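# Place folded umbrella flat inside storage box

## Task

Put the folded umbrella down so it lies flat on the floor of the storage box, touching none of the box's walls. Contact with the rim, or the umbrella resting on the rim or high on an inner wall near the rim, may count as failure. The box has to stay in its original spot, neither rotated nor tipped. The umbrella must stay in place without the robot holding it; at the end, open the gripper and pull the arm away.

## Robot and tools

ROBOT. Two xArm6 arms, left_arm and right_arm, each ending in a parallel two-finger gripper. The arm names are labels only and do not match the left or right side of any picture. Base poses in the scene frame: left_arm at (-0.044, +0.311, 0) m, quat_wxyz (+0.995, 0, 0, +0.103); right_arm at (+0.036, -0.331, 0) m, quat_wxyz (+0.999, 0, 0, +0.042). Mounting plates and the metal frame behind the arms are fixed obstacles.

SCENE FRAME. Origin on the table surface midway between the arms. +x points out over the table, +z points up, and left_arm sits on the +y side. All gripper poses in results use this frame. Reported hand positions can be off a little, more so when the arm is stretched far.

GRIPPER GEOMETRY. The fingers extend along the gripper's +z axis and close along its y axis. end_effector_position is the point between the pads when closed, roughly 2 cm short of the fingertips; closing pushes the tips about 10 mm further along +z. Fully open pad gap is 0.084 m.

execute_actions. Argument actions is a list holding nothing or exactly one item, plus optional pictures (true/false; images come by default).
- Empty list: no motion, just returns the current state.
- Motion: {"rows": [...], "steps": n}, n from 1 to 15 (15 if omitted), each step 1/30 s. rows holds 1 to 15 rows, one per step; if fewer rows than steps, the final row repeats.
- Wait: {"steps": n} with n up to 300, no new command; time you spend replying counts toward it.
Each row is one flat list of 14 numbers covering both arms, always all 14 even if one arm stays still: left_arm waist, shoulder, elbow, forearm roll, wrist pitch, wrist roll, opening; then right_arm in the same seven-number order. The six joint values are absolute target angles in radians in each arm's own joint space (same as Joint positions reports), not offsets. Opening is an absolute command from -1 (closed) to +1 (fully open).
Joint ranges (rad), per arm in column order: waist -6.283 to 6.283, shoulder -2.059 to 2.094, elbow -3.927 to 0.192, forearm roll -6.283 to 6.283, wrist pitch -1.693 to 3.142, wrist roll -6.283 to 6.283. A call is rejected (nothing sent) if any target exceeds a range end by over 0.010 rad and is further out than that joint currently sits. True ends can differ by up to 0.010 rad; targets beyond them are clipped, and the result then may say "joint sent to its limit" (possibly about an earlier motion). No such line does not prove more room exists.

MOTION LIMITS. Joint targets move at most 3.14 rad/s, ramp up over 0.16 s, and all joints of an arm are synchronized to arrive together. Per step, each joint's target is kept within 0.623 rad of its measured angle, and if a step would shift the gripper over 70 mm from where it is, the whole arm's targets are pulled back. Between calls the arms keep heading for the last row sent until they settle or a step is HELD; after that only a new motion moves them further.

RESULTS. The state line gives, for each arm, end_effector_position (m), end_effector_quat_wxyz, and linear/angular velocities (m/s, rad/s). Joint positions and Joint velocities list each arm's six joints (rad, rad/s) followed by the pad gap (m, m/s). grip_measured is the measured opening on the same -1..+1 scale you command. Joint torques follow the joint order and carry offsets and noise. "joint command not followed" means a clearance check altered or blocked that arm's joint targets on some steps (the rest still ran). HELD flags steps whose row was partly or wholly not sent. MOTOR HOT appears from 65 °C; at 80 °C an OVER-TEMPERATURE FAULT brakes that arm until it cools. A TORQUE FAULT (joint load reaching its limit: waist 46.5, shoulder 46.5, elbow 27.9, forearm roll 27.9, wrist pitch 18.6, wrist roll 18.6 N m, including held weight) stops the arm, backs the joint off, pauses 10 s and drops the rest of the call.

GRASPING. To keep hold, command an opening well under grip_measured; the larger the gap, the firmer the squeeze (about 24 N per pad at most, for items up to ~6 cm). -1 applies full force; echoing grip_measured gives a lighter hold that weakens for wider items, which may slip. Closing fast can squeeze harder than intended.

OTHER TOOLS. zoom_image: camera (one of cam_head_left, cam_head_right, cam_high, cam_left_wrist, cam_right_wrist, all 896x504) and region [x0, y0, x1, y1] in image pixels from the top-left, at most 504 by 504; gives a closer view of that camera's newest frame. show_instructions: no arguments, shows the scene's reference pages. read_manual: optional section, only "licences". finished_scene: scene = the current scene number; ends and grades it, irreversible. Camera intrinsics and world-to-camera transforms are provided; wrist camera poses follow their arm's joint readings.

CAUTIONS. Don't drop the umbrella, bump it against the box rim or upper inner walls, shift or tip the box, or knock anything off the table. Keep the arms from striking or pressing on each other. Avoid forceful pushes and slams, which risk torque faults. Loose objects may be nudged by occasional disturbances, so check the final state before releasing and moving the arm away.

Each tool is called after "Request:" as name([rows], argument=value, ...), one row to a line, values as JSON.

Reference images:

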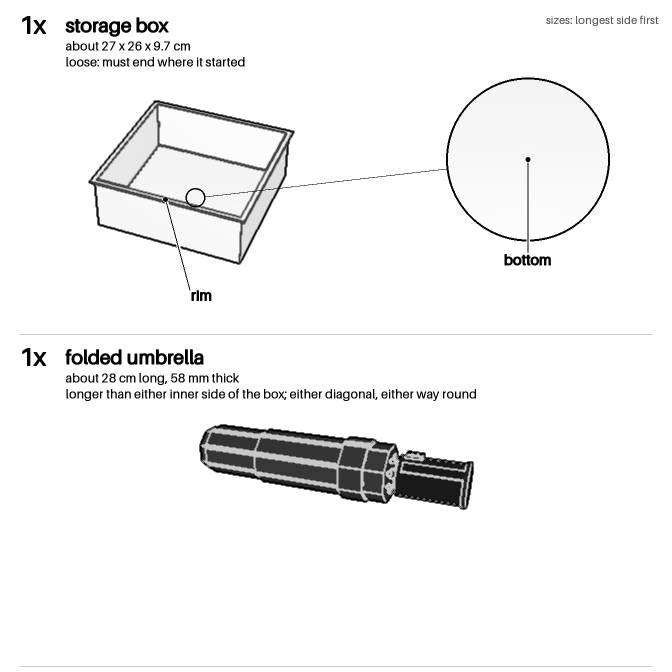

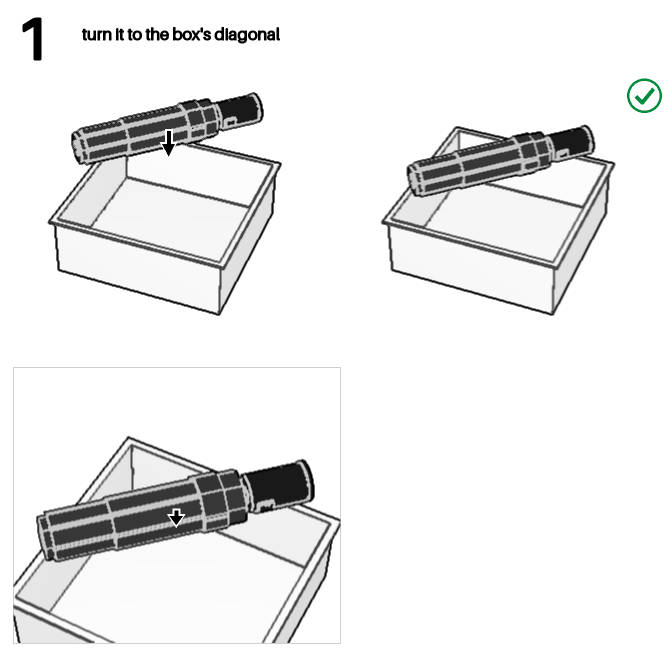

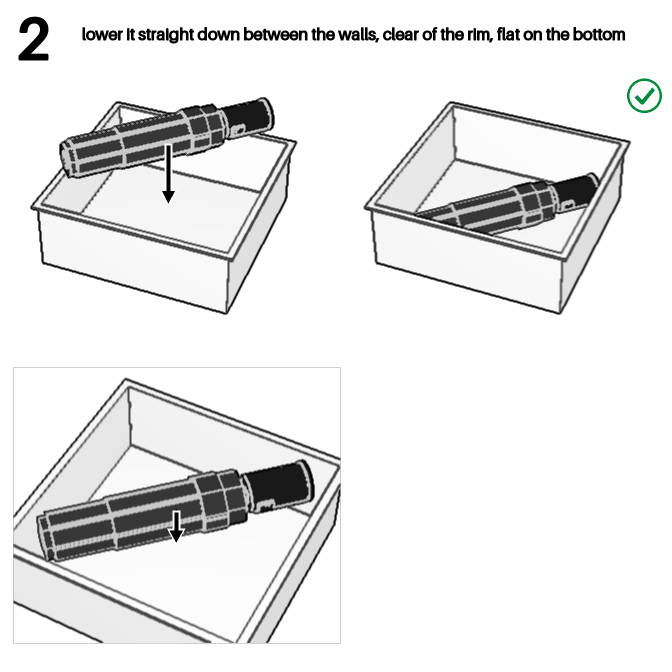

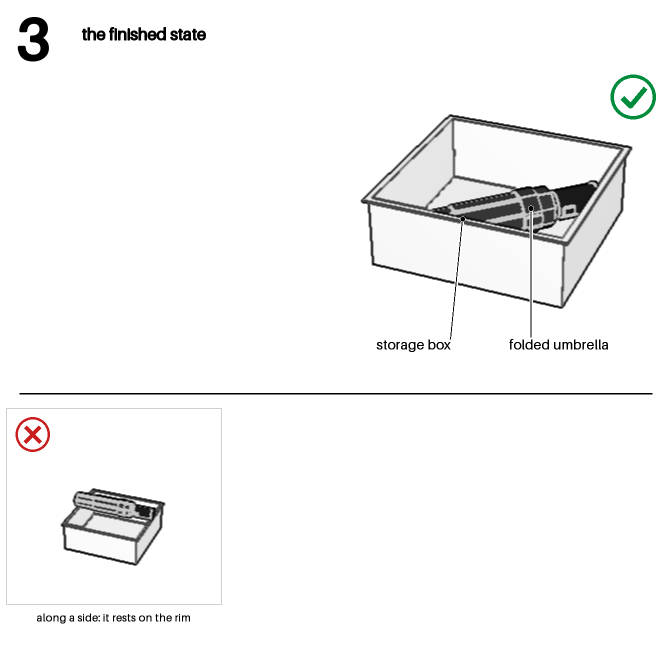

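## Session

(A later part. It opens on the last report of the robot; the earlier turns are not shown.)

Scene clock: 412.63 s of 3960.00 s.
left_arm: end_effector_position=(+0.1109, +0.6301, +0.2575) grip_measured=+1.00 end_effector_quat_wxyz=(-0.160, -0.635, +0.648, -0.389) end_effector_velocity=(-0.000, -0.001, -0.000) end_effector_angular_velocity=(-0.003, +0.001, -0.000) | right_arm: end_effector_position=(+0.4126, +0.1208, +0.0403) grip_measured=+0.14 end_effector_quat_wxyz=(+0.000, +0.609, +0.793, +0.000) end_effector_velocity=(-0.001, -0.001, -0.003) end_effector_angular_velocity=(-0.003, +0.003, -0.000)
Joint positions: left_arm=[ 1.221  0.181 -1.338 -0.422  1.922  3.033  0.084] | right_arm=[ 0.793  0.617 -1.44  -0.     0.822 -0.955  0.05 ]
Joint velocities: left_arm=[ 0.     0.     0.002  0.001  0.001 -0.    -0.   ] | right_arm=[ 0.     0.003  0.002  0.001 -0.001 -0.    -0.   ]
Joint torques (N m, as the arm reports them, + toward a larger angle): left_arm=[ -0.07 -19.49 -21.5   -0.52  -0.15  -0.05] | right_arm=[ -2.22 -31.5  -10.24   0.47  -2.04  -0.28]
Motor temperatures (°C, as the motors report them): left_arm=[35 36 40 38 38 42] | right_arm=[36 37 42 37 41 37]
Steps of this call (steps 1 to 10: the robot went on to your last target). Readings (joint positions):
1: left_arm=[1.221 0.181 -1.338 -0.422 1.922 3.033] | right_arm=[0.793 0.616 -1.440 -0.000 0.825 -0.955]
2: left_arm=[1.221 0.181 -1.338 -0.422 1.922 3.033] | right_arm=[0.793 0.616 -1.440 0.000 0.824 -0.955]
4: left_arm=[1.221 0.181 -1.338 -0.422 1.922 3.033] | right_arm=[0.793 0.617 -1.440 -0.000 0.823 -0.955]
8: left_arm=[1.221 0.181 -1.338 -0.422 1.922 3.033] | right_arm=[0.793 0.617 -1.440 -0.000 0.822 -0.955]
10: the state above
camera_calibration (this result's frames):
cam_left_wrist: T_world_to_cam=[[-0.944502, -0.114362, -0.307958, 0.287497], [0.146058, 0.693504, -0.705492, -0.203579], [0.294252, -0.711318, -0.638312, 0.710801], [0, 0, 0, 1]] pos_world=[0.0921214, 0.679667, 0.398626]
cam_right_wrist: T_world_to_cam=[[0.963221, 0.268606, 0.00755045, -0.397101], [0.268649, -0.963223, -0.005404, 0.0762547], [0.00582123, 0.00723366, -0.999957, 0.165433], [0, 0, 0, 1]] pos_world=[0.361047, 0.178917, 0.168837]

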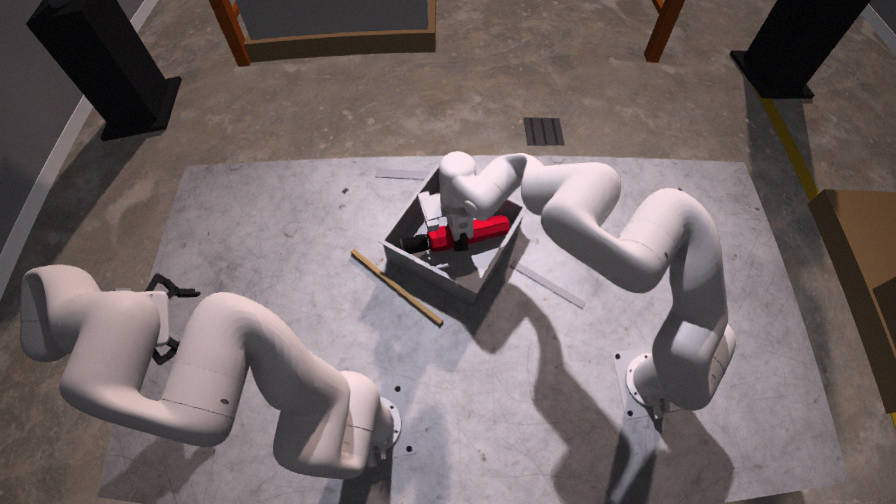

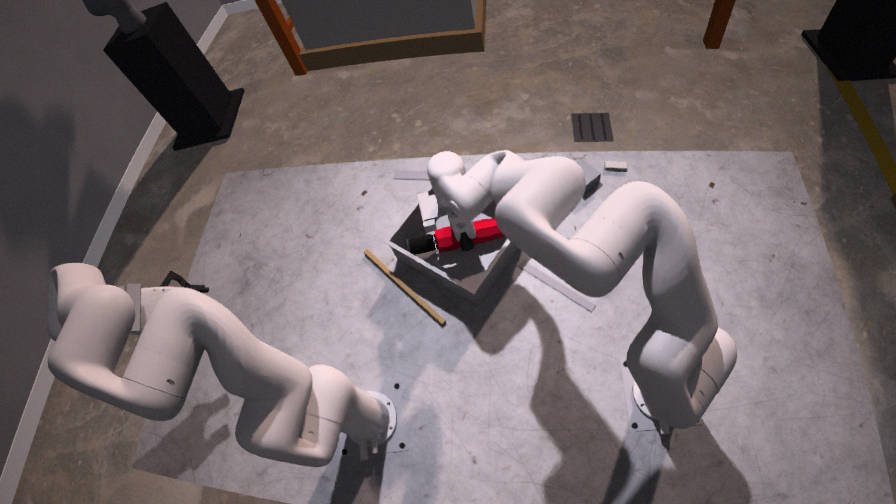

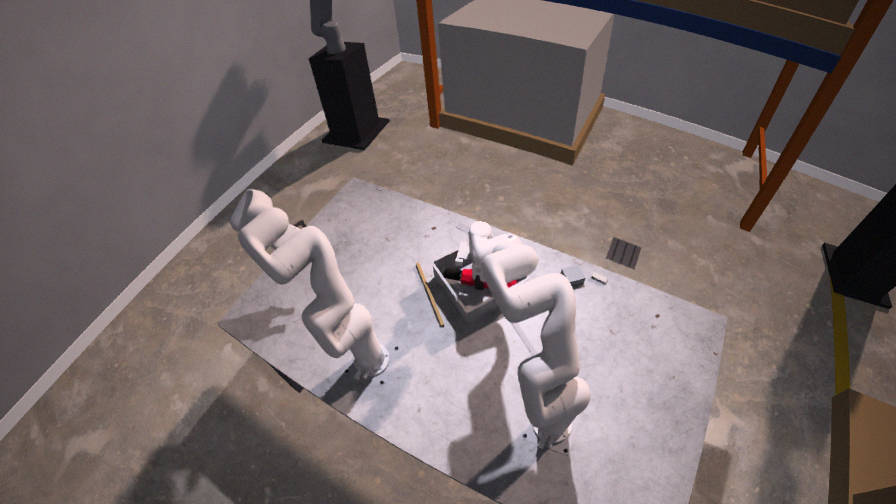

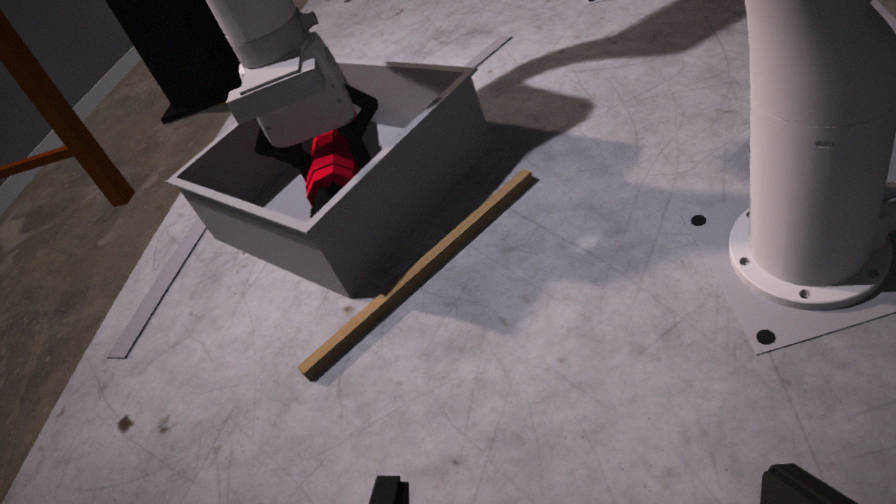

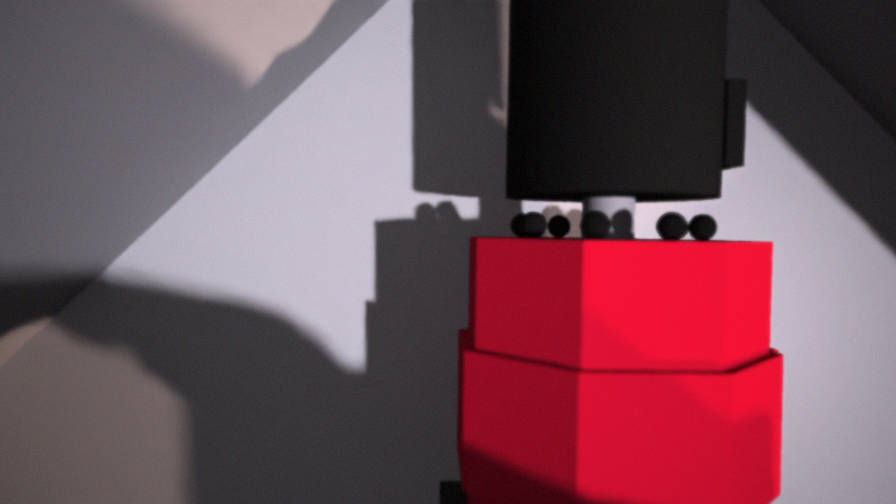

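Request:
execute_actions([
  {"rows": [[1.221,0.181,-1.338,-0.422,1.922,3.033,1, 0.7933,0.6196,-1.4395,0,0.8199,-0.9553,-0.75],[1.221,0.181,-1.338,-0.422,1.922,3.033,1, 0.7933,0.6215,-1.4393,0,0.8178,-0.9553,-0.75],[1.221,0.181,-1.338,-0.422,1.922,3.033,1, 0.7933,0.6233,-1.4391,0,0.8158,-0.9553,-0.75],[1.221,0.181,-1.338,-0.422,1.922,3.033,1, 0.7933,0.6252,-1.4389,0,0.8137,-0.9553,-0.75],[1.221,0.181,-1.338,-0.422,1.922,3.033,1, 0.7933,0.6270,-1.4387,0,0.8117,-0.9553,-0.75],[1.221,0.181,-1.338,-0.422,1.922,3.033,1, 0.7933,0.6288,-1.4385,0,0.8097,-0.9553,-0.75]], "steps": 15},
])

Scene clock: 431.43 s of 3960.00 s.
left_arm: end_effector_position=(+0.1109, +0.6301, +0.2575) grip_measured=+1.00 end_effector_quat_wxyz=(-0.160, -0.635, +0.648, -0.389) end_effector_velocity=(+0.000, -0.000, +0.000) end_effector_angular_velocity=(-0.000, -0.001, +0.001) | right_arm: end_effector_position=(+0.4126, +0.1208, +0.0342) grip_measured=+0.14 end_effector_quat_wxyz=(+0.000, +0.609, +0.793, +0.000) end_effector_velocity=(+0.001, +0.002, +0.003) end_effector_angular_velocity=(+0.005, -0.005, -0.001)
Joint positions: left_arm=[ 1.221  0.181 -1.338 -0.422  1.922  3.033  0.084] | right_arm=[ 0.793  0.629 -1.439 -0.     0.81  -0.955  0.05 ]
Joint velocities: left_arm=[ 0.    -0.001  0.    -0.001  0.    -0.    -0.   ] | right_arm=[ 0.    -0.003 -0.002 -0.    -0.002  0.002  0.   ]
Joint torques (N m, as the arm reports them, + toward a larger angle): left_arm=[  0.13 -19.4  -21.42  -0.4   -0.08  -0.11] | right_arm=[ -2.32 -31.37  -9.98   0.39  -2.05  -0.34]
Motor temperatures (°C, as the motors report them): left_arm=[35 36 40 38 38 42] | right_arm=[36 37 42 37 41 37]
Steps of this call (steps 1 to 15: the robot went on to your last target; steps 16 to 90: nothing new was sent; then 15.30 s passed at rest; steps 91 to 105: all 15 steps of this action). Readings (joint positions):
91: left_arm=[1.221 0.181 -1.338 -0.422 1.922 3.033] | right_arm=[0.793 0.618 -1.440 -0.000 0.822 -0.955]
92: left_arm=[1.221 0.181 -1.338 -0.422 1.922 3.033] | right_arm=[0.793 0.618 -1.440 -0.000 0.821 -0.955]
94: left_arm=[1.221 0.181 -1.338 -0.422 1.922 3.033] | right_arm=[0.793 0.620 -1.440 -0.000 0.819 -0.955]
98: left_arm=[1.221 0.181 -1.338 -0.422 1.922 3.033] | right_arm=[0.793 0.626 -1.439 0.000 0.813 -0.955]
105: the state above
camera_calibration (this result's frames):
cam_left_wrist: T_world_to_cam=[[-0.944501, -0.114362, -0.307959, 0.287497], [0.146058, 0.693504, -0.705492, -0.203579], [0.294252, -0.711318, -0.638312, 0.7108], [0, 0, 0, 1]] pos_world=[0.0921214, 0.679667, 0.398626]
cam_right_wrist: T_world_to_cam=[[0.963223, 0.268606, 0.00727888, -0.39699], [0.268646, -0.963225, -0.00521686, 0.0761767], [0.00560992, 0.00698044, -0.99996, 0.159424], [0, 0, 0, 1]] pos_world=[0.361031, 0.178896, 0.162705]

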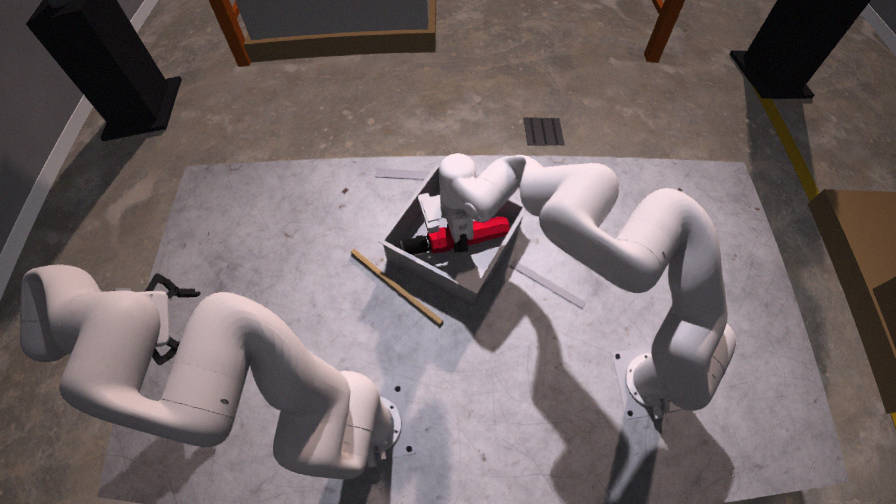

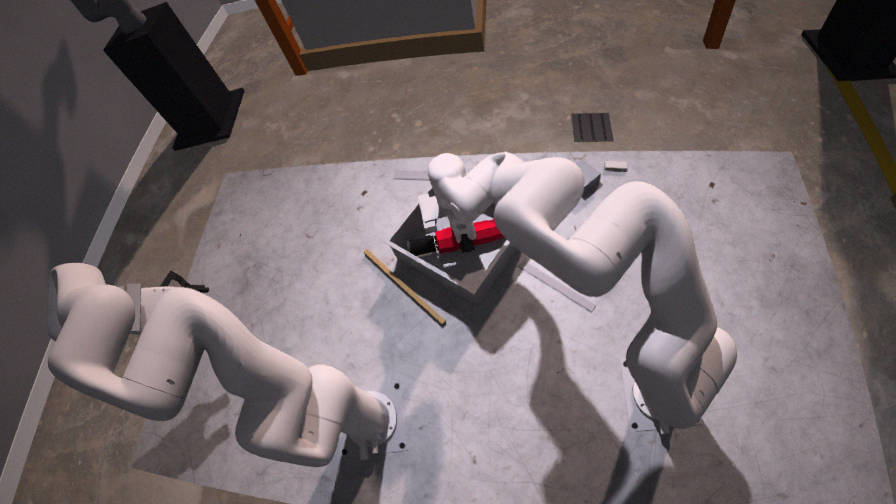

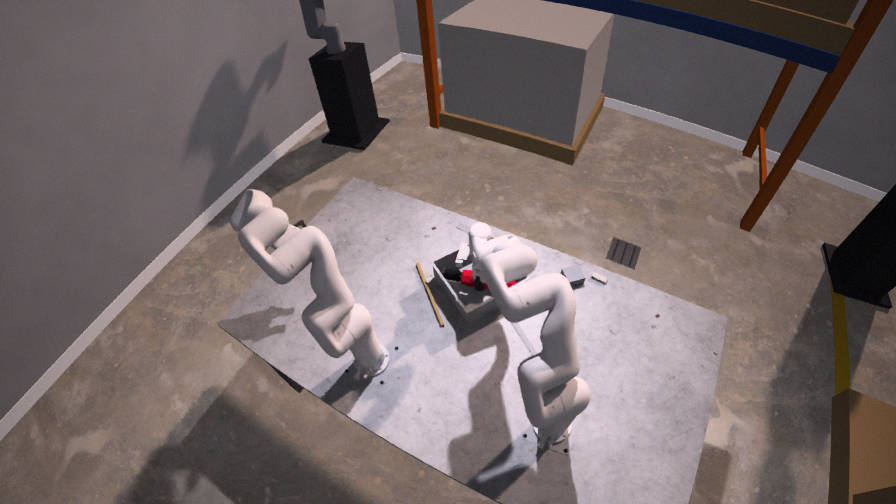

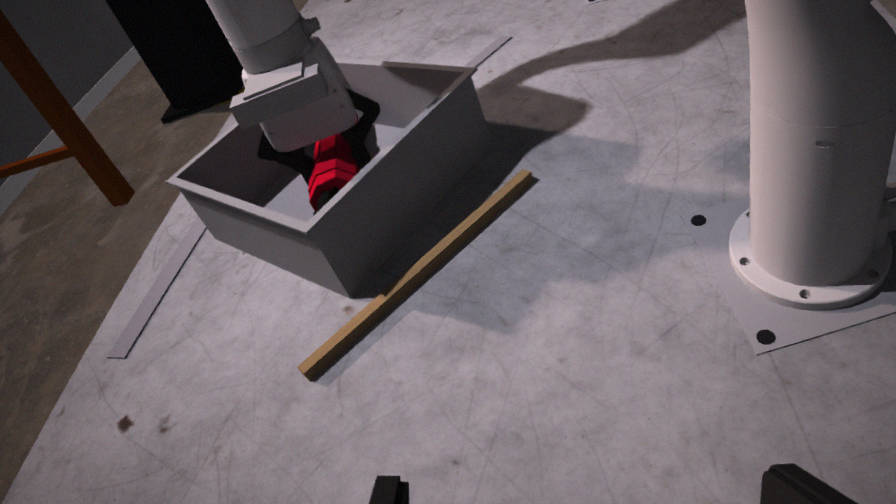

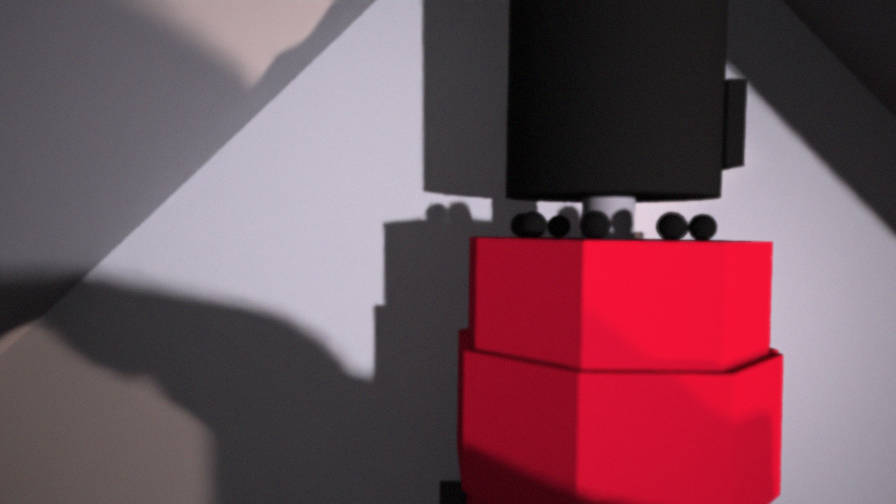

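Request:
execute_actions([
  {"rows": [[1.221,0.181,-1.338,-0.422,1.922,3.033,1, 0.7933,0.6307,-1.4383,0,0.8076,-0.9553,-0.75],[1.221,0.181,-1.338,-0.422,1.922,3.033,1, 0.7933,0.6325,-1.4381,0,0.8056,-0.9553,-0.75],[1.221,0.181,-1.338,-0.422,1.922,3.033,1, 0.7933,0.6344,-1.4379,0,0.8035,-0.9553,-0.75]], "steps": 12},
])

Scene clock: 435.00 s of 3960.00 s.
left_arm: end_effector_position=(+0.1109, +0.6301, +0.2575) grip_measured=+1.00 end_effector_quat_wxyz=(-0.160, -0.635, +0.648, -0.389) end_effector_velocity=(+0.000, +0.001, +0.000) end_effector_angular_velocity=(+0.004, -0.001, +0.001) | right_arm: end_effector_position=(+0.4128, +0.1210, +0.0316) grip_measured=+0.14 end_effector_quat_wxyz=(+0.000, +0.609, +0.793, +0.001) end_effector_velocity=(-0.000, -0.000, -0.001) end_effector_angular_velocity=(-0.000, +0.001, +0.000)
Joint positions: left_arm=[ 1.221  0.181 -1.338 -0.422  1.922  3.033  0.084] | right_arm=[ 0.793  0.634 -1.438  0.     0.804 -0.955  0.05 ]
Joint velocities: left_arm=[-0.    -0.    -0.002 -0.    -0.002  0.    -0.   ] | right_arm=[ 0.     0.001  0.002  0.001 -0.001 -0.001  0.   ]
Joint torques (N m, as the arm reports them, + toward a larger angle): left_arm=[  0.14 -19.53 -21.48  -0.43  -0.13  -0.03] | right_arm=[ -2.17 -29.85  -9.45   0.44  -2.05  -0.39]
Motor temperatures (°C, as the motors report them): left_arm=[35 36 40 38 38 42] | right_arm=[36 37 42 37 41 37]
Steps of this call (steps 1 to 15: the robot went on to your last target; steps 16 to 90: nothing new was sent; then 0.17 s passed at rest; steps 91 to 102: all 12 steps of this action). Readings (joint positions):
91: left_arm=[1.221 0.181 -1.338 -0.422 1.922 3.033] | right_arm=[0.793 0.629 -1.438 0.000 0.810 -0.955]
92: left_arm=[1.221 0.181 -1.338 -0.422 1.922 3.033] | right_arm=[0.793 0.629 -1.439 -0.000 0.809 -0.955]
94: left_arm=[1.221 0.181 -1.338 -0.422 1.922 3.033] | right_arm=[0.793 0.631 -1.439 -0.000 0.807 -0.955]
98: left_arm=[1.221 0.181 -1.338 -0.422 1.922 3.033] | right_arm=[0.793 0.633 -1.438 -0.000 0.804 -0.955]
102: the state above
camera_calibration (this result's frames):
cam_left_wrist: T_world_to_cam=[[-0.944501, -0.114362, -0.307959, 0.287497], [0.146058, 0.693504, -0.705492, -0.203579], [0.294252, -0.711318, -0.638312, 0.7108], [0, 0, 0, 1]] pos_world=[0.0921214, 0.679667, 0.398626]
cam_right_wrist: T_world_to_cam=[[0.963214, 0.268613, 0.00808639, -0.397233], [0.268662, -0.963217, -0.00578001, 0.0763587], [0.00623636, 0.0077399, -0.999951, 0.156528], [0, 0, 0, 1]] pos_world=[0.36113, 0.179041, 0.160174]

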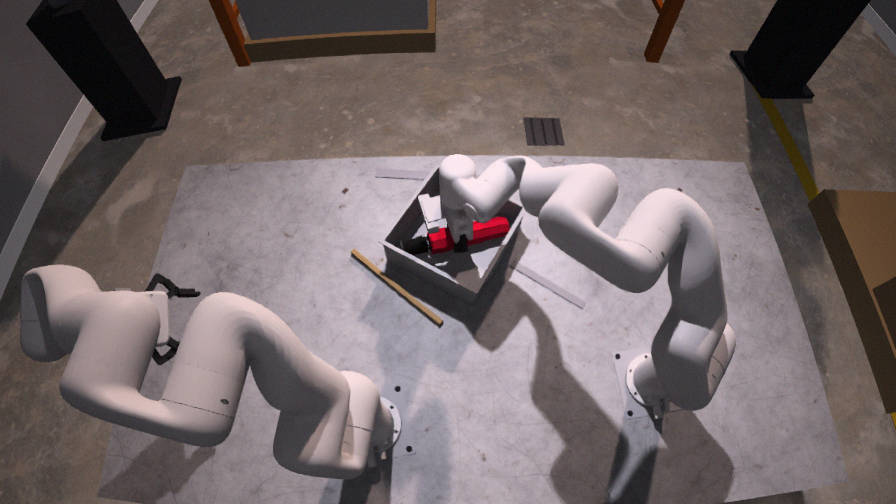

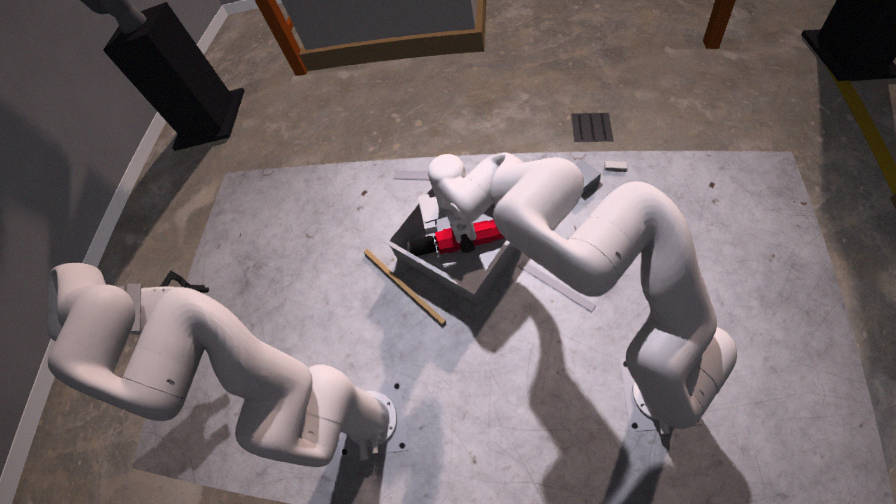

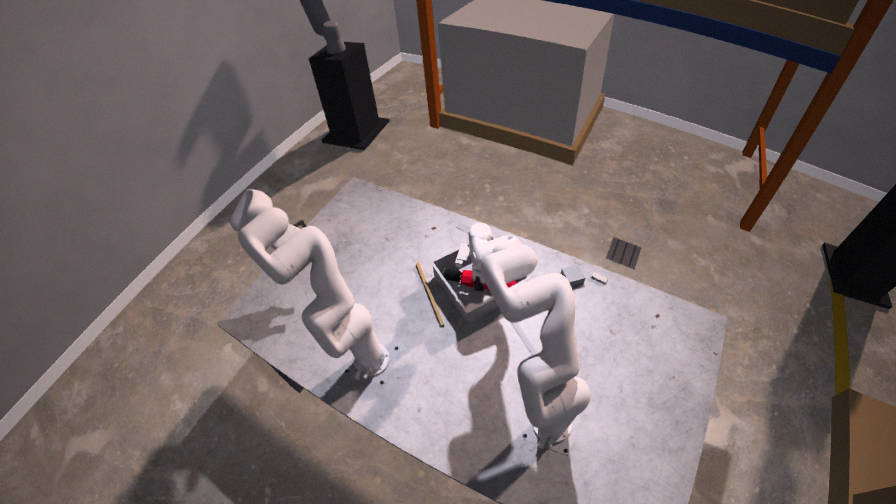

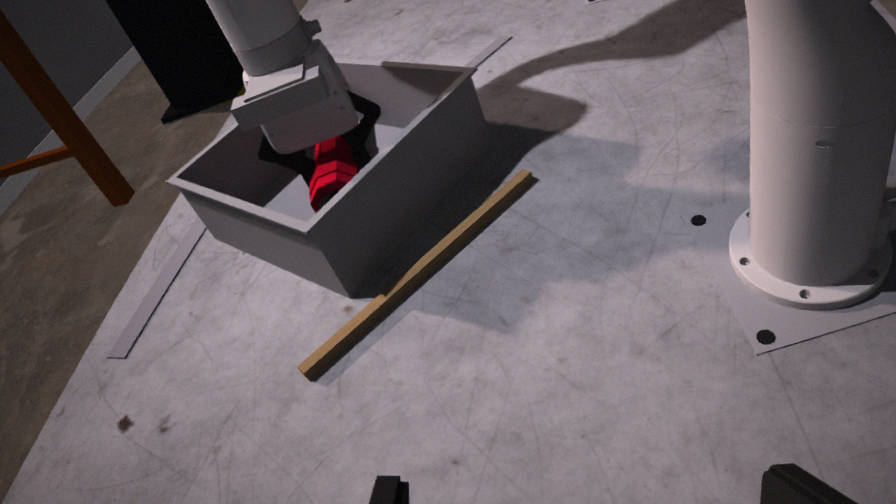

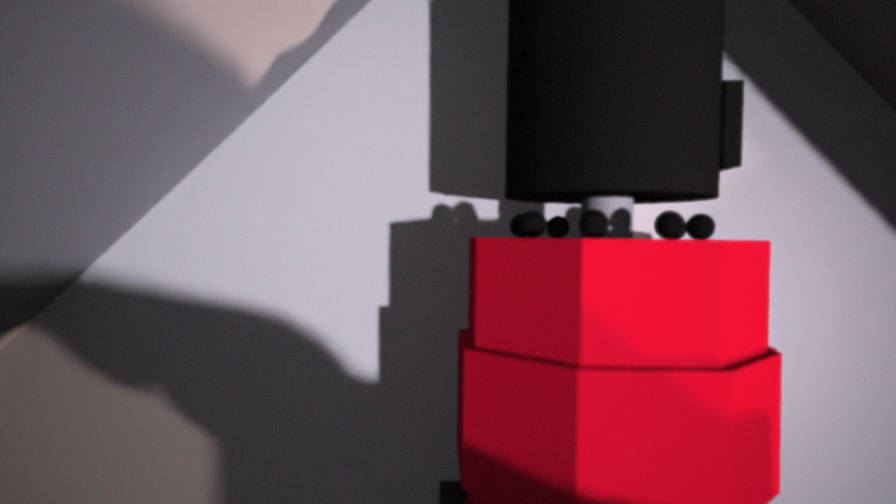

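Request:
execute_actions([
  {"rows": [[1.221,0.181,-1.338,-0.422,1.922,3.033,1, 0.7933,0.6340,-1.4379,0,0.8040,-0.9553,-0.5],[1.221,0.181,-1.338,-0.422,1.922,3.033,1, 0.7933,0.6340,-1.4379,0,0.8040,-0.9553,-0.25],[1.221,0.181,-1.338,-0.422,1.922,3.033,1, 0.7933,0.6340,-1.4379,0,0.8040,-0.9553,0.0],[1.221,0.181,-1.338,-0.422,1.922,3.033,1, 0.7933,0.6340,-1.4379,0,0.8040,-0.9553,0.1],[1.221,0.181,-1.338,-0.422,1.922,3.033,1, 0.7933,0.6340,-1.4379,0,0.8040,-0.9553,0.17],[1.221,0.181,-1.338,-0.422,1.922,3.033,1, 0.7933,0.6340,-1.4379,0,0.8040,-0.9553,0.24],[1.221,0.181,-1.338,-0.422,1.922,3.033,1, 0.7933,0.6340,-1.4379,0,0.8040,-0.9553,0.32],[1.221,0.181,-1.338,-0.422,1.922,3.033,1, 0.7933,0.6340,-1.4379,0,0.8040,-0.9553,0.42],[1.221,0.181,-1.338,-0.422,1.922,3.033,1, 0.7933,0.6340,-1.4379,0,0.8040,-0.9553,0.52],[1.221,0.181,-1.338,-0.422,1.922,3.033,1, 0.7933,0.6340,-1.4379,0,0.8040,-0.9553,0.62],[1.221,0.181,-1.338,-0.422,1.922,3.033,1, 0.7933,0.6340,-1.4379,0,0.8040,-0.9553,0.72],[1.221,0.181,-1.338,-0.422,1.922,3.033,1, 0.7933,0.6340,-1.4379,0,0.8040,-0.9553,0.8]], "steps": 15},
], pictures=false)

Request:
execute_actions([
  {"rows": [[1.221,0.181,-1.338,-0.422,1.922,3.033,1, 0.7933,0.6307,-1.4383,0,0.8076,-0.9553,0.8],[1.221,0.181,-1.338,-0.422,1.922,3.033,1, 0.7933,0.6252,-1.4389,0,0.8137,-0.9553,0.8],[1.221,0.181,-1.338,-0.422,1.922,3.033,1, 0.7933,0.6178,-1.4397,0,0.8219,-0.9553,0.8],[1.221,0.181,-1.338,-0.422,1.922,3.033,1, 0.7933,0.6089,-1.4412,0,0.8323,-0.9553,0.8],[1.221,0.181,-1.338,-0.422,1.922,3.033,1, 0.7933,0.6001,-1.4428,0,0.8426,-0.9553,0.8],[1.221,0.181,-1.338,-0.422,1.922,3.033,1, 0.7933,0.5833,-1.4473,0,0.8640,-0.9553,0.8],[1.221,0.181,-1.338,-0.422,1.922,3.033,1, 0.7933,0.5666,-1.4519,0,0.8853,-0.9553,0.8],[1.221,0.181,-1.338,-0.422,1.922,3.033,1, 0.7933,0.5512,-1.4585,0,0.9073,-0.9553,0.8],[1.221,0.181,-1.338,-0.422,1.922,3.033,1, 0.7933,0.5358,-1.4651,0,0.9294,-0.9553,0.8],[1.221,0.181,-1.338,-0.422,1.922,3.033,1, 0.7933,0.5218,-1.4738,0,0.9521,-0.9553,0.8],[1.221,0.181,-1.338,-0.422,1.922,3.033,1, 0.7933,0.5078,-1.4826,0,0.9748,-0.9553,0.8],[1.221,0.181,-1.338,-0.422,1.922,3.033,1, 0.7933,0.4952,-1.4934,0,0.9982,-0.9553,0.8],[1.221,0.181,-1.338,-0.422,1.922,3.033,1, 0.7933,0.4827,-1.5043,0,1.0216,-0.9553,0.8],[1.221,0.181,-1.338,-0.422,1.922,3.033,1, 0.7933,0.4717,-1.5174,0,1.0457,-0.9553,0.8],[1.221,0.181,-1.338,-0.422,1.922,3.033,1, 0.7933,0.4607,-1.5305,0,1.0697,-0.9553,0.8]], "steps": 15},
], pictures=false)

Request:
execute_actions([
  {"rows": [[1.221,0.181,-1.338,-0.422,1.922,3.033,1, 0.795,0.44,-1.59,0,1.15,-0.96,0.8],[1.221,0.181,-1.338,-0.422,1.922,3.033,1, 0.796,0.425,-1.66,0,1.235,-0.965,0.8],[1.221,0.181,-1.338,-0.422,1.922,3.033,1, 0.797,0.412,-1.74,0,1.328,-0.968,0.8],[1.221,0.181,-1.338,-0.422,1.922,3.033,1, 0.798,0.4015,-1.8168,0,1.4153,-0.9716,0.8]], "steps": 15},
])

Scene clock: 447.13 s of 3960.00 s.
left_arm: end_effector_position=(+0.1109, +0.6301, +0.2575) grip_measured=+1.00 end_effector_quat_wxyz=(-0.160, -0.635, +0.648, -0.389) end_effector_velocity=(-0.000, +0.000, +0.000) end_effector_angular_velocity=(+0.001, -0.000, +0.000) | right_arm: end_effector_position=(+0.4120, +0.1200, +0.0302) grip_measured=+0.76 end_effector_quat_wxyz=(-0.000, +0.609, +0.793, -0.001) end_effector_velocity=(+0.006, +0.008, +0.012) end_effector_angular_velocity=(+0.023, -0.019, +0.000)
Joint positions: left_arm=[ 1.221  0.181 -1.338 -0.422  1.922  3.033  0.084] | right_arm=[ 0.793  0.635 -1.437 -0.     0.804 -0.955  0.075]
Joint velocities: left_arm=[ 0.    -0.    -0.001 -0.     0.    -0.    -0.   ] | right_arm=[ 0.001 -0.01  -0.015 -0.    -0.004  0.001  0.024]
Joint torques (N m, as the arm reports them, + toward a larger angle): left_arm=[  0.   -19.14 -21.47  -0.41  -0.11  -0.18] | right_arm=[ -2.26 -29.39  -8.99   0.46  -1.85  -0.38]
Motor temperatures (°C, as the motors report them): left_arm=[35 36 40 38 38 42] | right_arm=[36 37 41 37 41 37]
Steps of this call (steps 1 to 15: the robot went on to your last target; steps 16 to 90: nothing new was sent; then 8.63 s passed at rest; steps 91 to 105: all 15 steps of this action). Readings (joint positions):
91: left_arm=[1.221 0.181 -1.338 -0.422 1.922 3.033] | right_arm=[0.793 0.634 -1.438 -0.000 0.803 -0.955]
92: left_arm=[1.221 0.181 -1.338 -0.422 1.922 3.033] | right_arm=[0.793 0.634 -1.438 -0.000 0.804 -0.955]
94: left_arm=[1.221 0.181 -1.338 -0.422 1.922 3.033] | right_arm=[0.793 0.634 -1.438 -0.000 0.804 -0.955]
98: left_arm=[1.221 0.181 -1.338 -0.422 1.922 3.033] | right_arm=[0.793 0.634 -1.438 -0.000 0.804 -0.955]
105: the state above

Scene clock: 447.63 s of 3960.00 s.
left_arm: end_effector_position=(+0.1109, +0.6301, +0.2575) grip_measured=+1.00 end_effector_quat_wxyz=(-0.160, -0.635, +0.648, -0.389) end_effector_velocity=(+0.000, +0.001, +0.001) end_effector_angular_velocity=(+0.003, -0.001, -0.000) | right_arm: end_effector_position=(+0.4134, +0.1218, +0.1118) grip_measured=+0.80 end_effector_quat_wxyz=(+0.000, +0.609, +0.793, +0.002) end_effector_velocity=(+0.002, +0.001, +0.294) end_effector_angular_velocity=(+0.006, -0.006, -0.003)
Joint positions: left_arm=[ 1.221  0.181 -1.338 -0.422  1.922  3.033  0.084] | right_arm=[ 0.793  0.508 -1.487 -0.     0.977 -0.955  0.077]
Joint velocities: left_arm=[-0.     0.    -0.004  0.    -0.     0.    -0.   ] | right_arm=[-0.001 -0.384 -0.294 -0.     0.67   0.002  0.   ]
Joint torques (N m, as the arm reports them, + toward a larger angle): left_arm=[  0.34 -19.68 -21.48  -0.2   -0.31  -0.21] | right_arm=[ -2.32 -27.97  -9.91   0.45  -1.73  -0.32]
Motor temperatures (°C, as the motors report them): left_arm=[35 36 40 38 38 42] | right_arm=[36 37 41 37 41 37]
Steps of this call (steps 1 to 15: all 15 steps of this action). Readings (joint positions):
1: left_arm=[1.221 0.181 -1.338 -0.422 1.922 3.033] | right_arm=[0.793 0.635 -1.437 -0.000 0.804 -0.955]
2: left_arm=[1.221 0.181 -1.338 -0.422 1.922 3.033] | right_arm=[0.793 0.634 -1.438 -0.000 0.805 -0.955]
4: left_arm=[1.221 0.181 -1.338 -0.422 1.922 3.033] | right_arm=[0.793 0.630 -1.437 0.000 0.810 -0.955]
8: left_arm=[1.221 0.181 -1.338 -0.422 1.922 3.033] | right_arm=[0.793 0.603 -1.442 0.000 0.843 -0.955]
15: the state above

Scene clock: 448.13 s of 3960.00 s.
left_arm: end_effector_position=(+0.1109, +0.6301, +0.2575) grip_measured=+1.00 end_effector_quat_wxyz=(-0.160, -0.635, +0.648, -0.389) end_effector_velocity=(-0.000, -0.000, -0.000) end_effector_angular_velocity=(-0.001, +0.000, -0.000) | right_arm: end_effector_position=(+0.4109, +0.1230, +0.2800) grip_measured=+0.80 end_effector_quat_wxyz=(+0.000, +0.601, +0.799, +0.005) end_effector_velocity=(-0.014, -0.017, +0.043) end_effector_angular_velocity=(-0.046, +0.038, +0.009)
Joint positions: left_arm=[ 1.221  0.181 -1.338 -0.422  1.922  3.033  0.084] | right_arm=[ 0.798  0.4   -1.812 -0.     1.402 -0.971  0.077]
Joint velocities: left_arm=[-0.    -0.     0.001  0.    -0.     0.    -0.   ] | right_arm=[ 0.001 -0.017 -0.11   0.     0.186 -0.008 -0.   ]
Joint torques (N m, as the arm reports them, + toward a larger angle): left_arm=[  0.25 -19.14 -21.39  -0.41  -0.23  -0.08] | right_arm=[ -2.53 -20.12  -7.4    0.47  -1.68  -0.26]
Motor temperatures (°C, as the motors report them): left_arm=[35 36 40 38 38 42] | right_arm=[36 37 41 37 41 37]
Steps of this call (steps 1 to 15: all 15 steps of this action). Readings (joint positions):
1: left_arm=[1.221 0.181 -1.338 -0.422 1.922 3.033] | right_arm=[0.793 0.495 -1.498 -0.000 0.999 -0.955]
2: left_arm=[1.221 0.181 -1.338 -0.422 1.922 3.033] | right_arm=[0.793 0.484 -1.511 0.000 1.026 -0.955]
4: left_arm=[1.221 0.181 -1.338 -0.422 1.922 3.033] | right_arm=[0.794 0.464 -1.554 0.000 1.092 -0.958]
8: left_arm=[1.221 0.181 -1.338 -0.422 1.922 3.033] | right_arm=[0.796 0.435 -1.670 -0.000 1.231 -0.964]
15: the state above
camera_calibration (this result's frames):
cam_left_wrist: T_world_to_cam=[[-0.944501, -0.114362, -0.307958, 0.287497], [0.146058, 0.693504, -0.705492, -0.203579], [0.294252, -0.711318, -0.638312, 0.7108], [0, 0, 0, 1]] pos_world=[0.0921213, 0.679667, 0.398626]
cam_right_wrist: T_world_to_cam=[[0.957465, 0.288147, 0.0152628, -0.40009], [0.288318, -0.957477, -0.0105254, 0.0728015], [0.0115809, 0.0144782, -0.999828, 0.401847], [0, 0, 0, 1]] pos_world=[0.357428, 0.179172, 0.408651]

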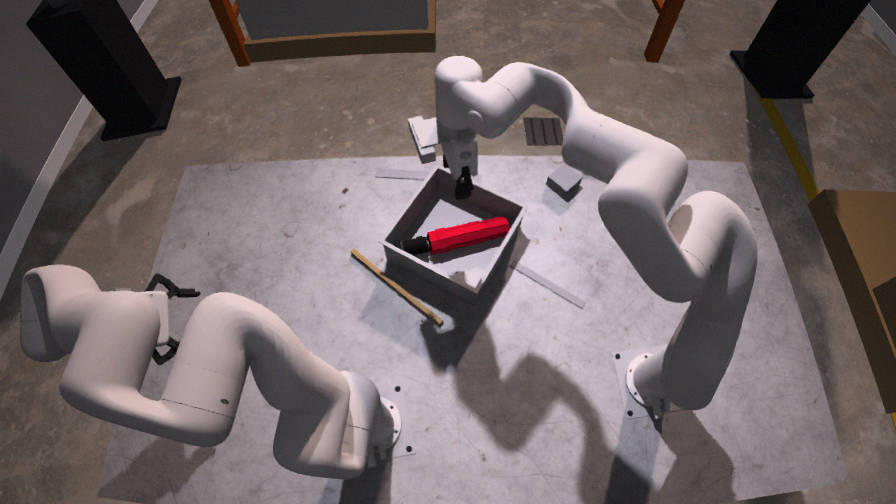

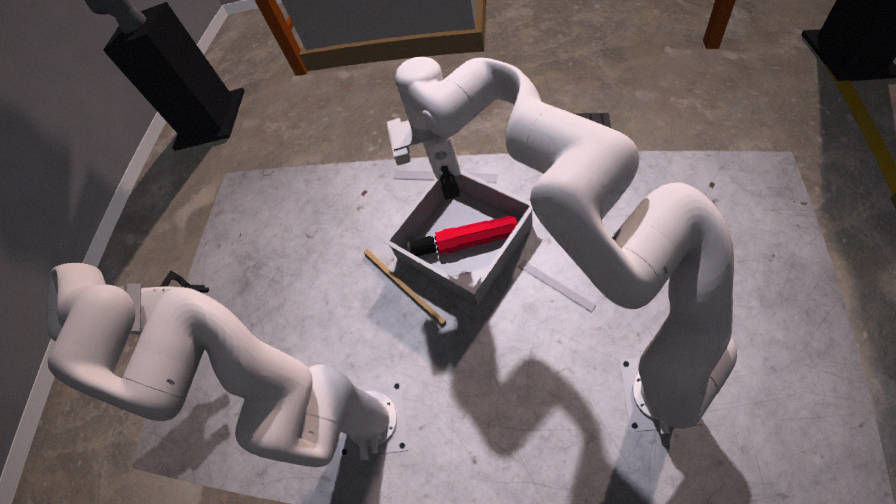

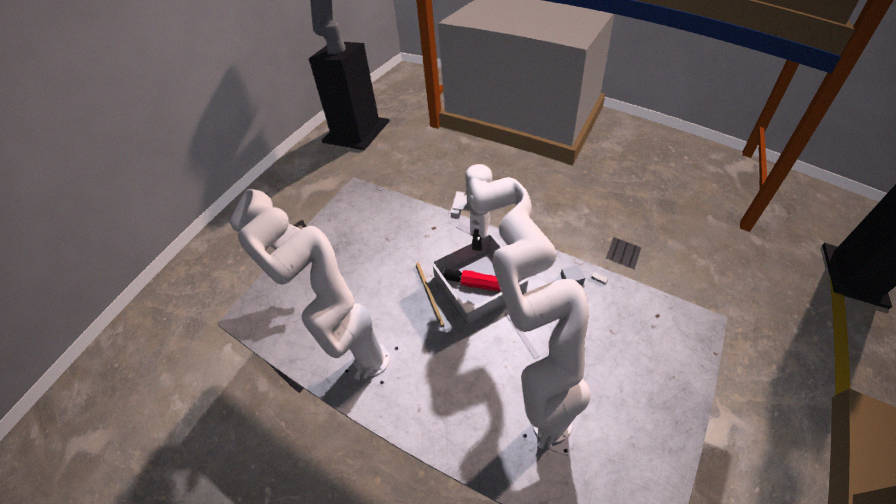

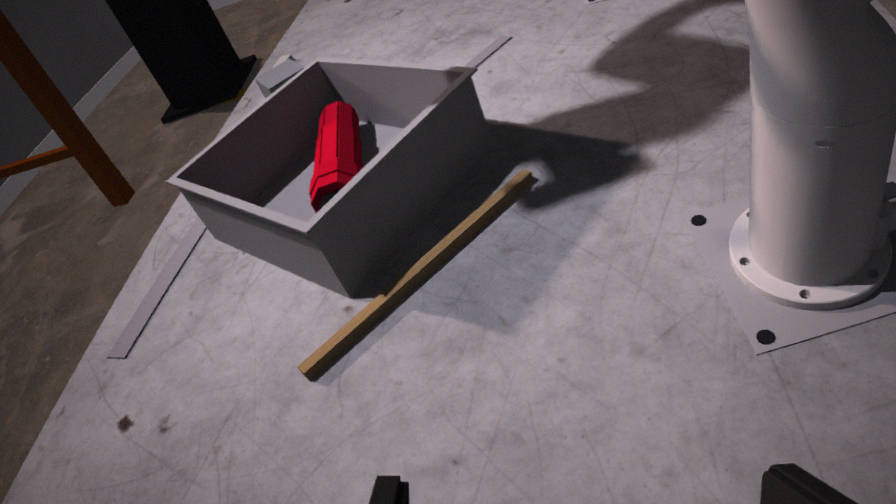

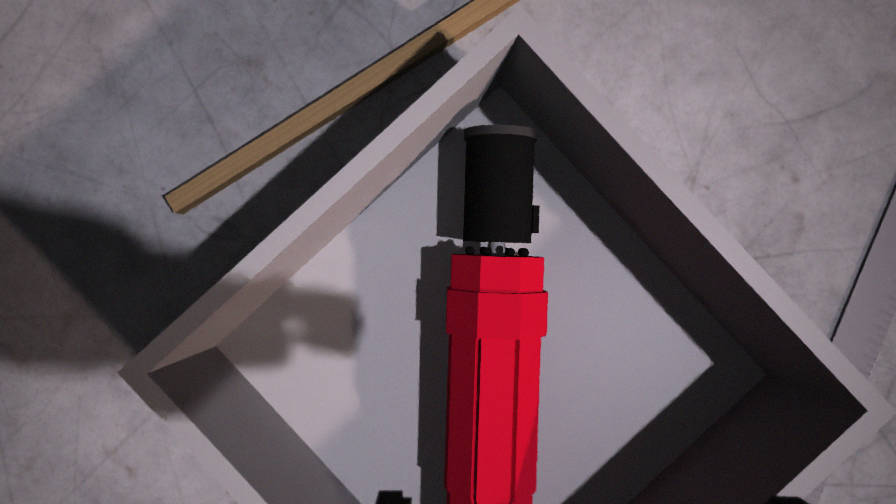

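Request:
zoom_image(camera="cam_head_left", region=[370, 160, 550, 310])

Request:
zoom_image(camera="cam_left_wrist", region=[150, 40, 510, 300])

Region (370, 160, 550, 310) of cam_head_left's 896x504 image, scaled by 2.800, with more detail than that image has.

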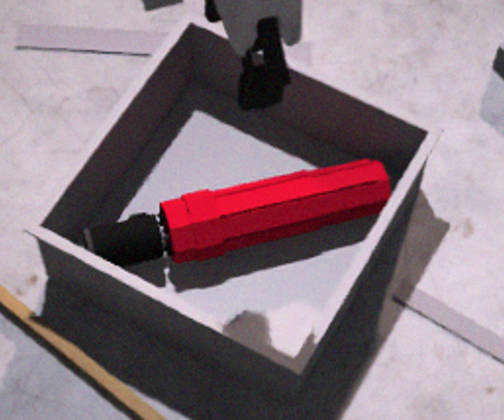

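Region (150, 40, 510, 300) of cam_left_wrist's 896x504 image, scaled by 1.400, with more detail than that image has.

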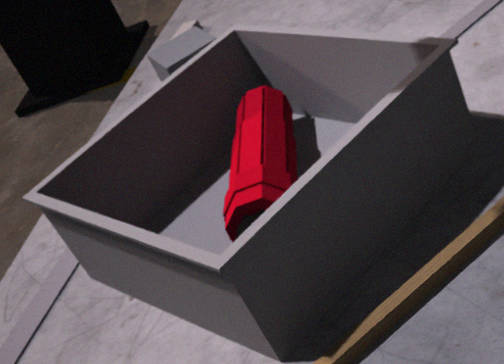

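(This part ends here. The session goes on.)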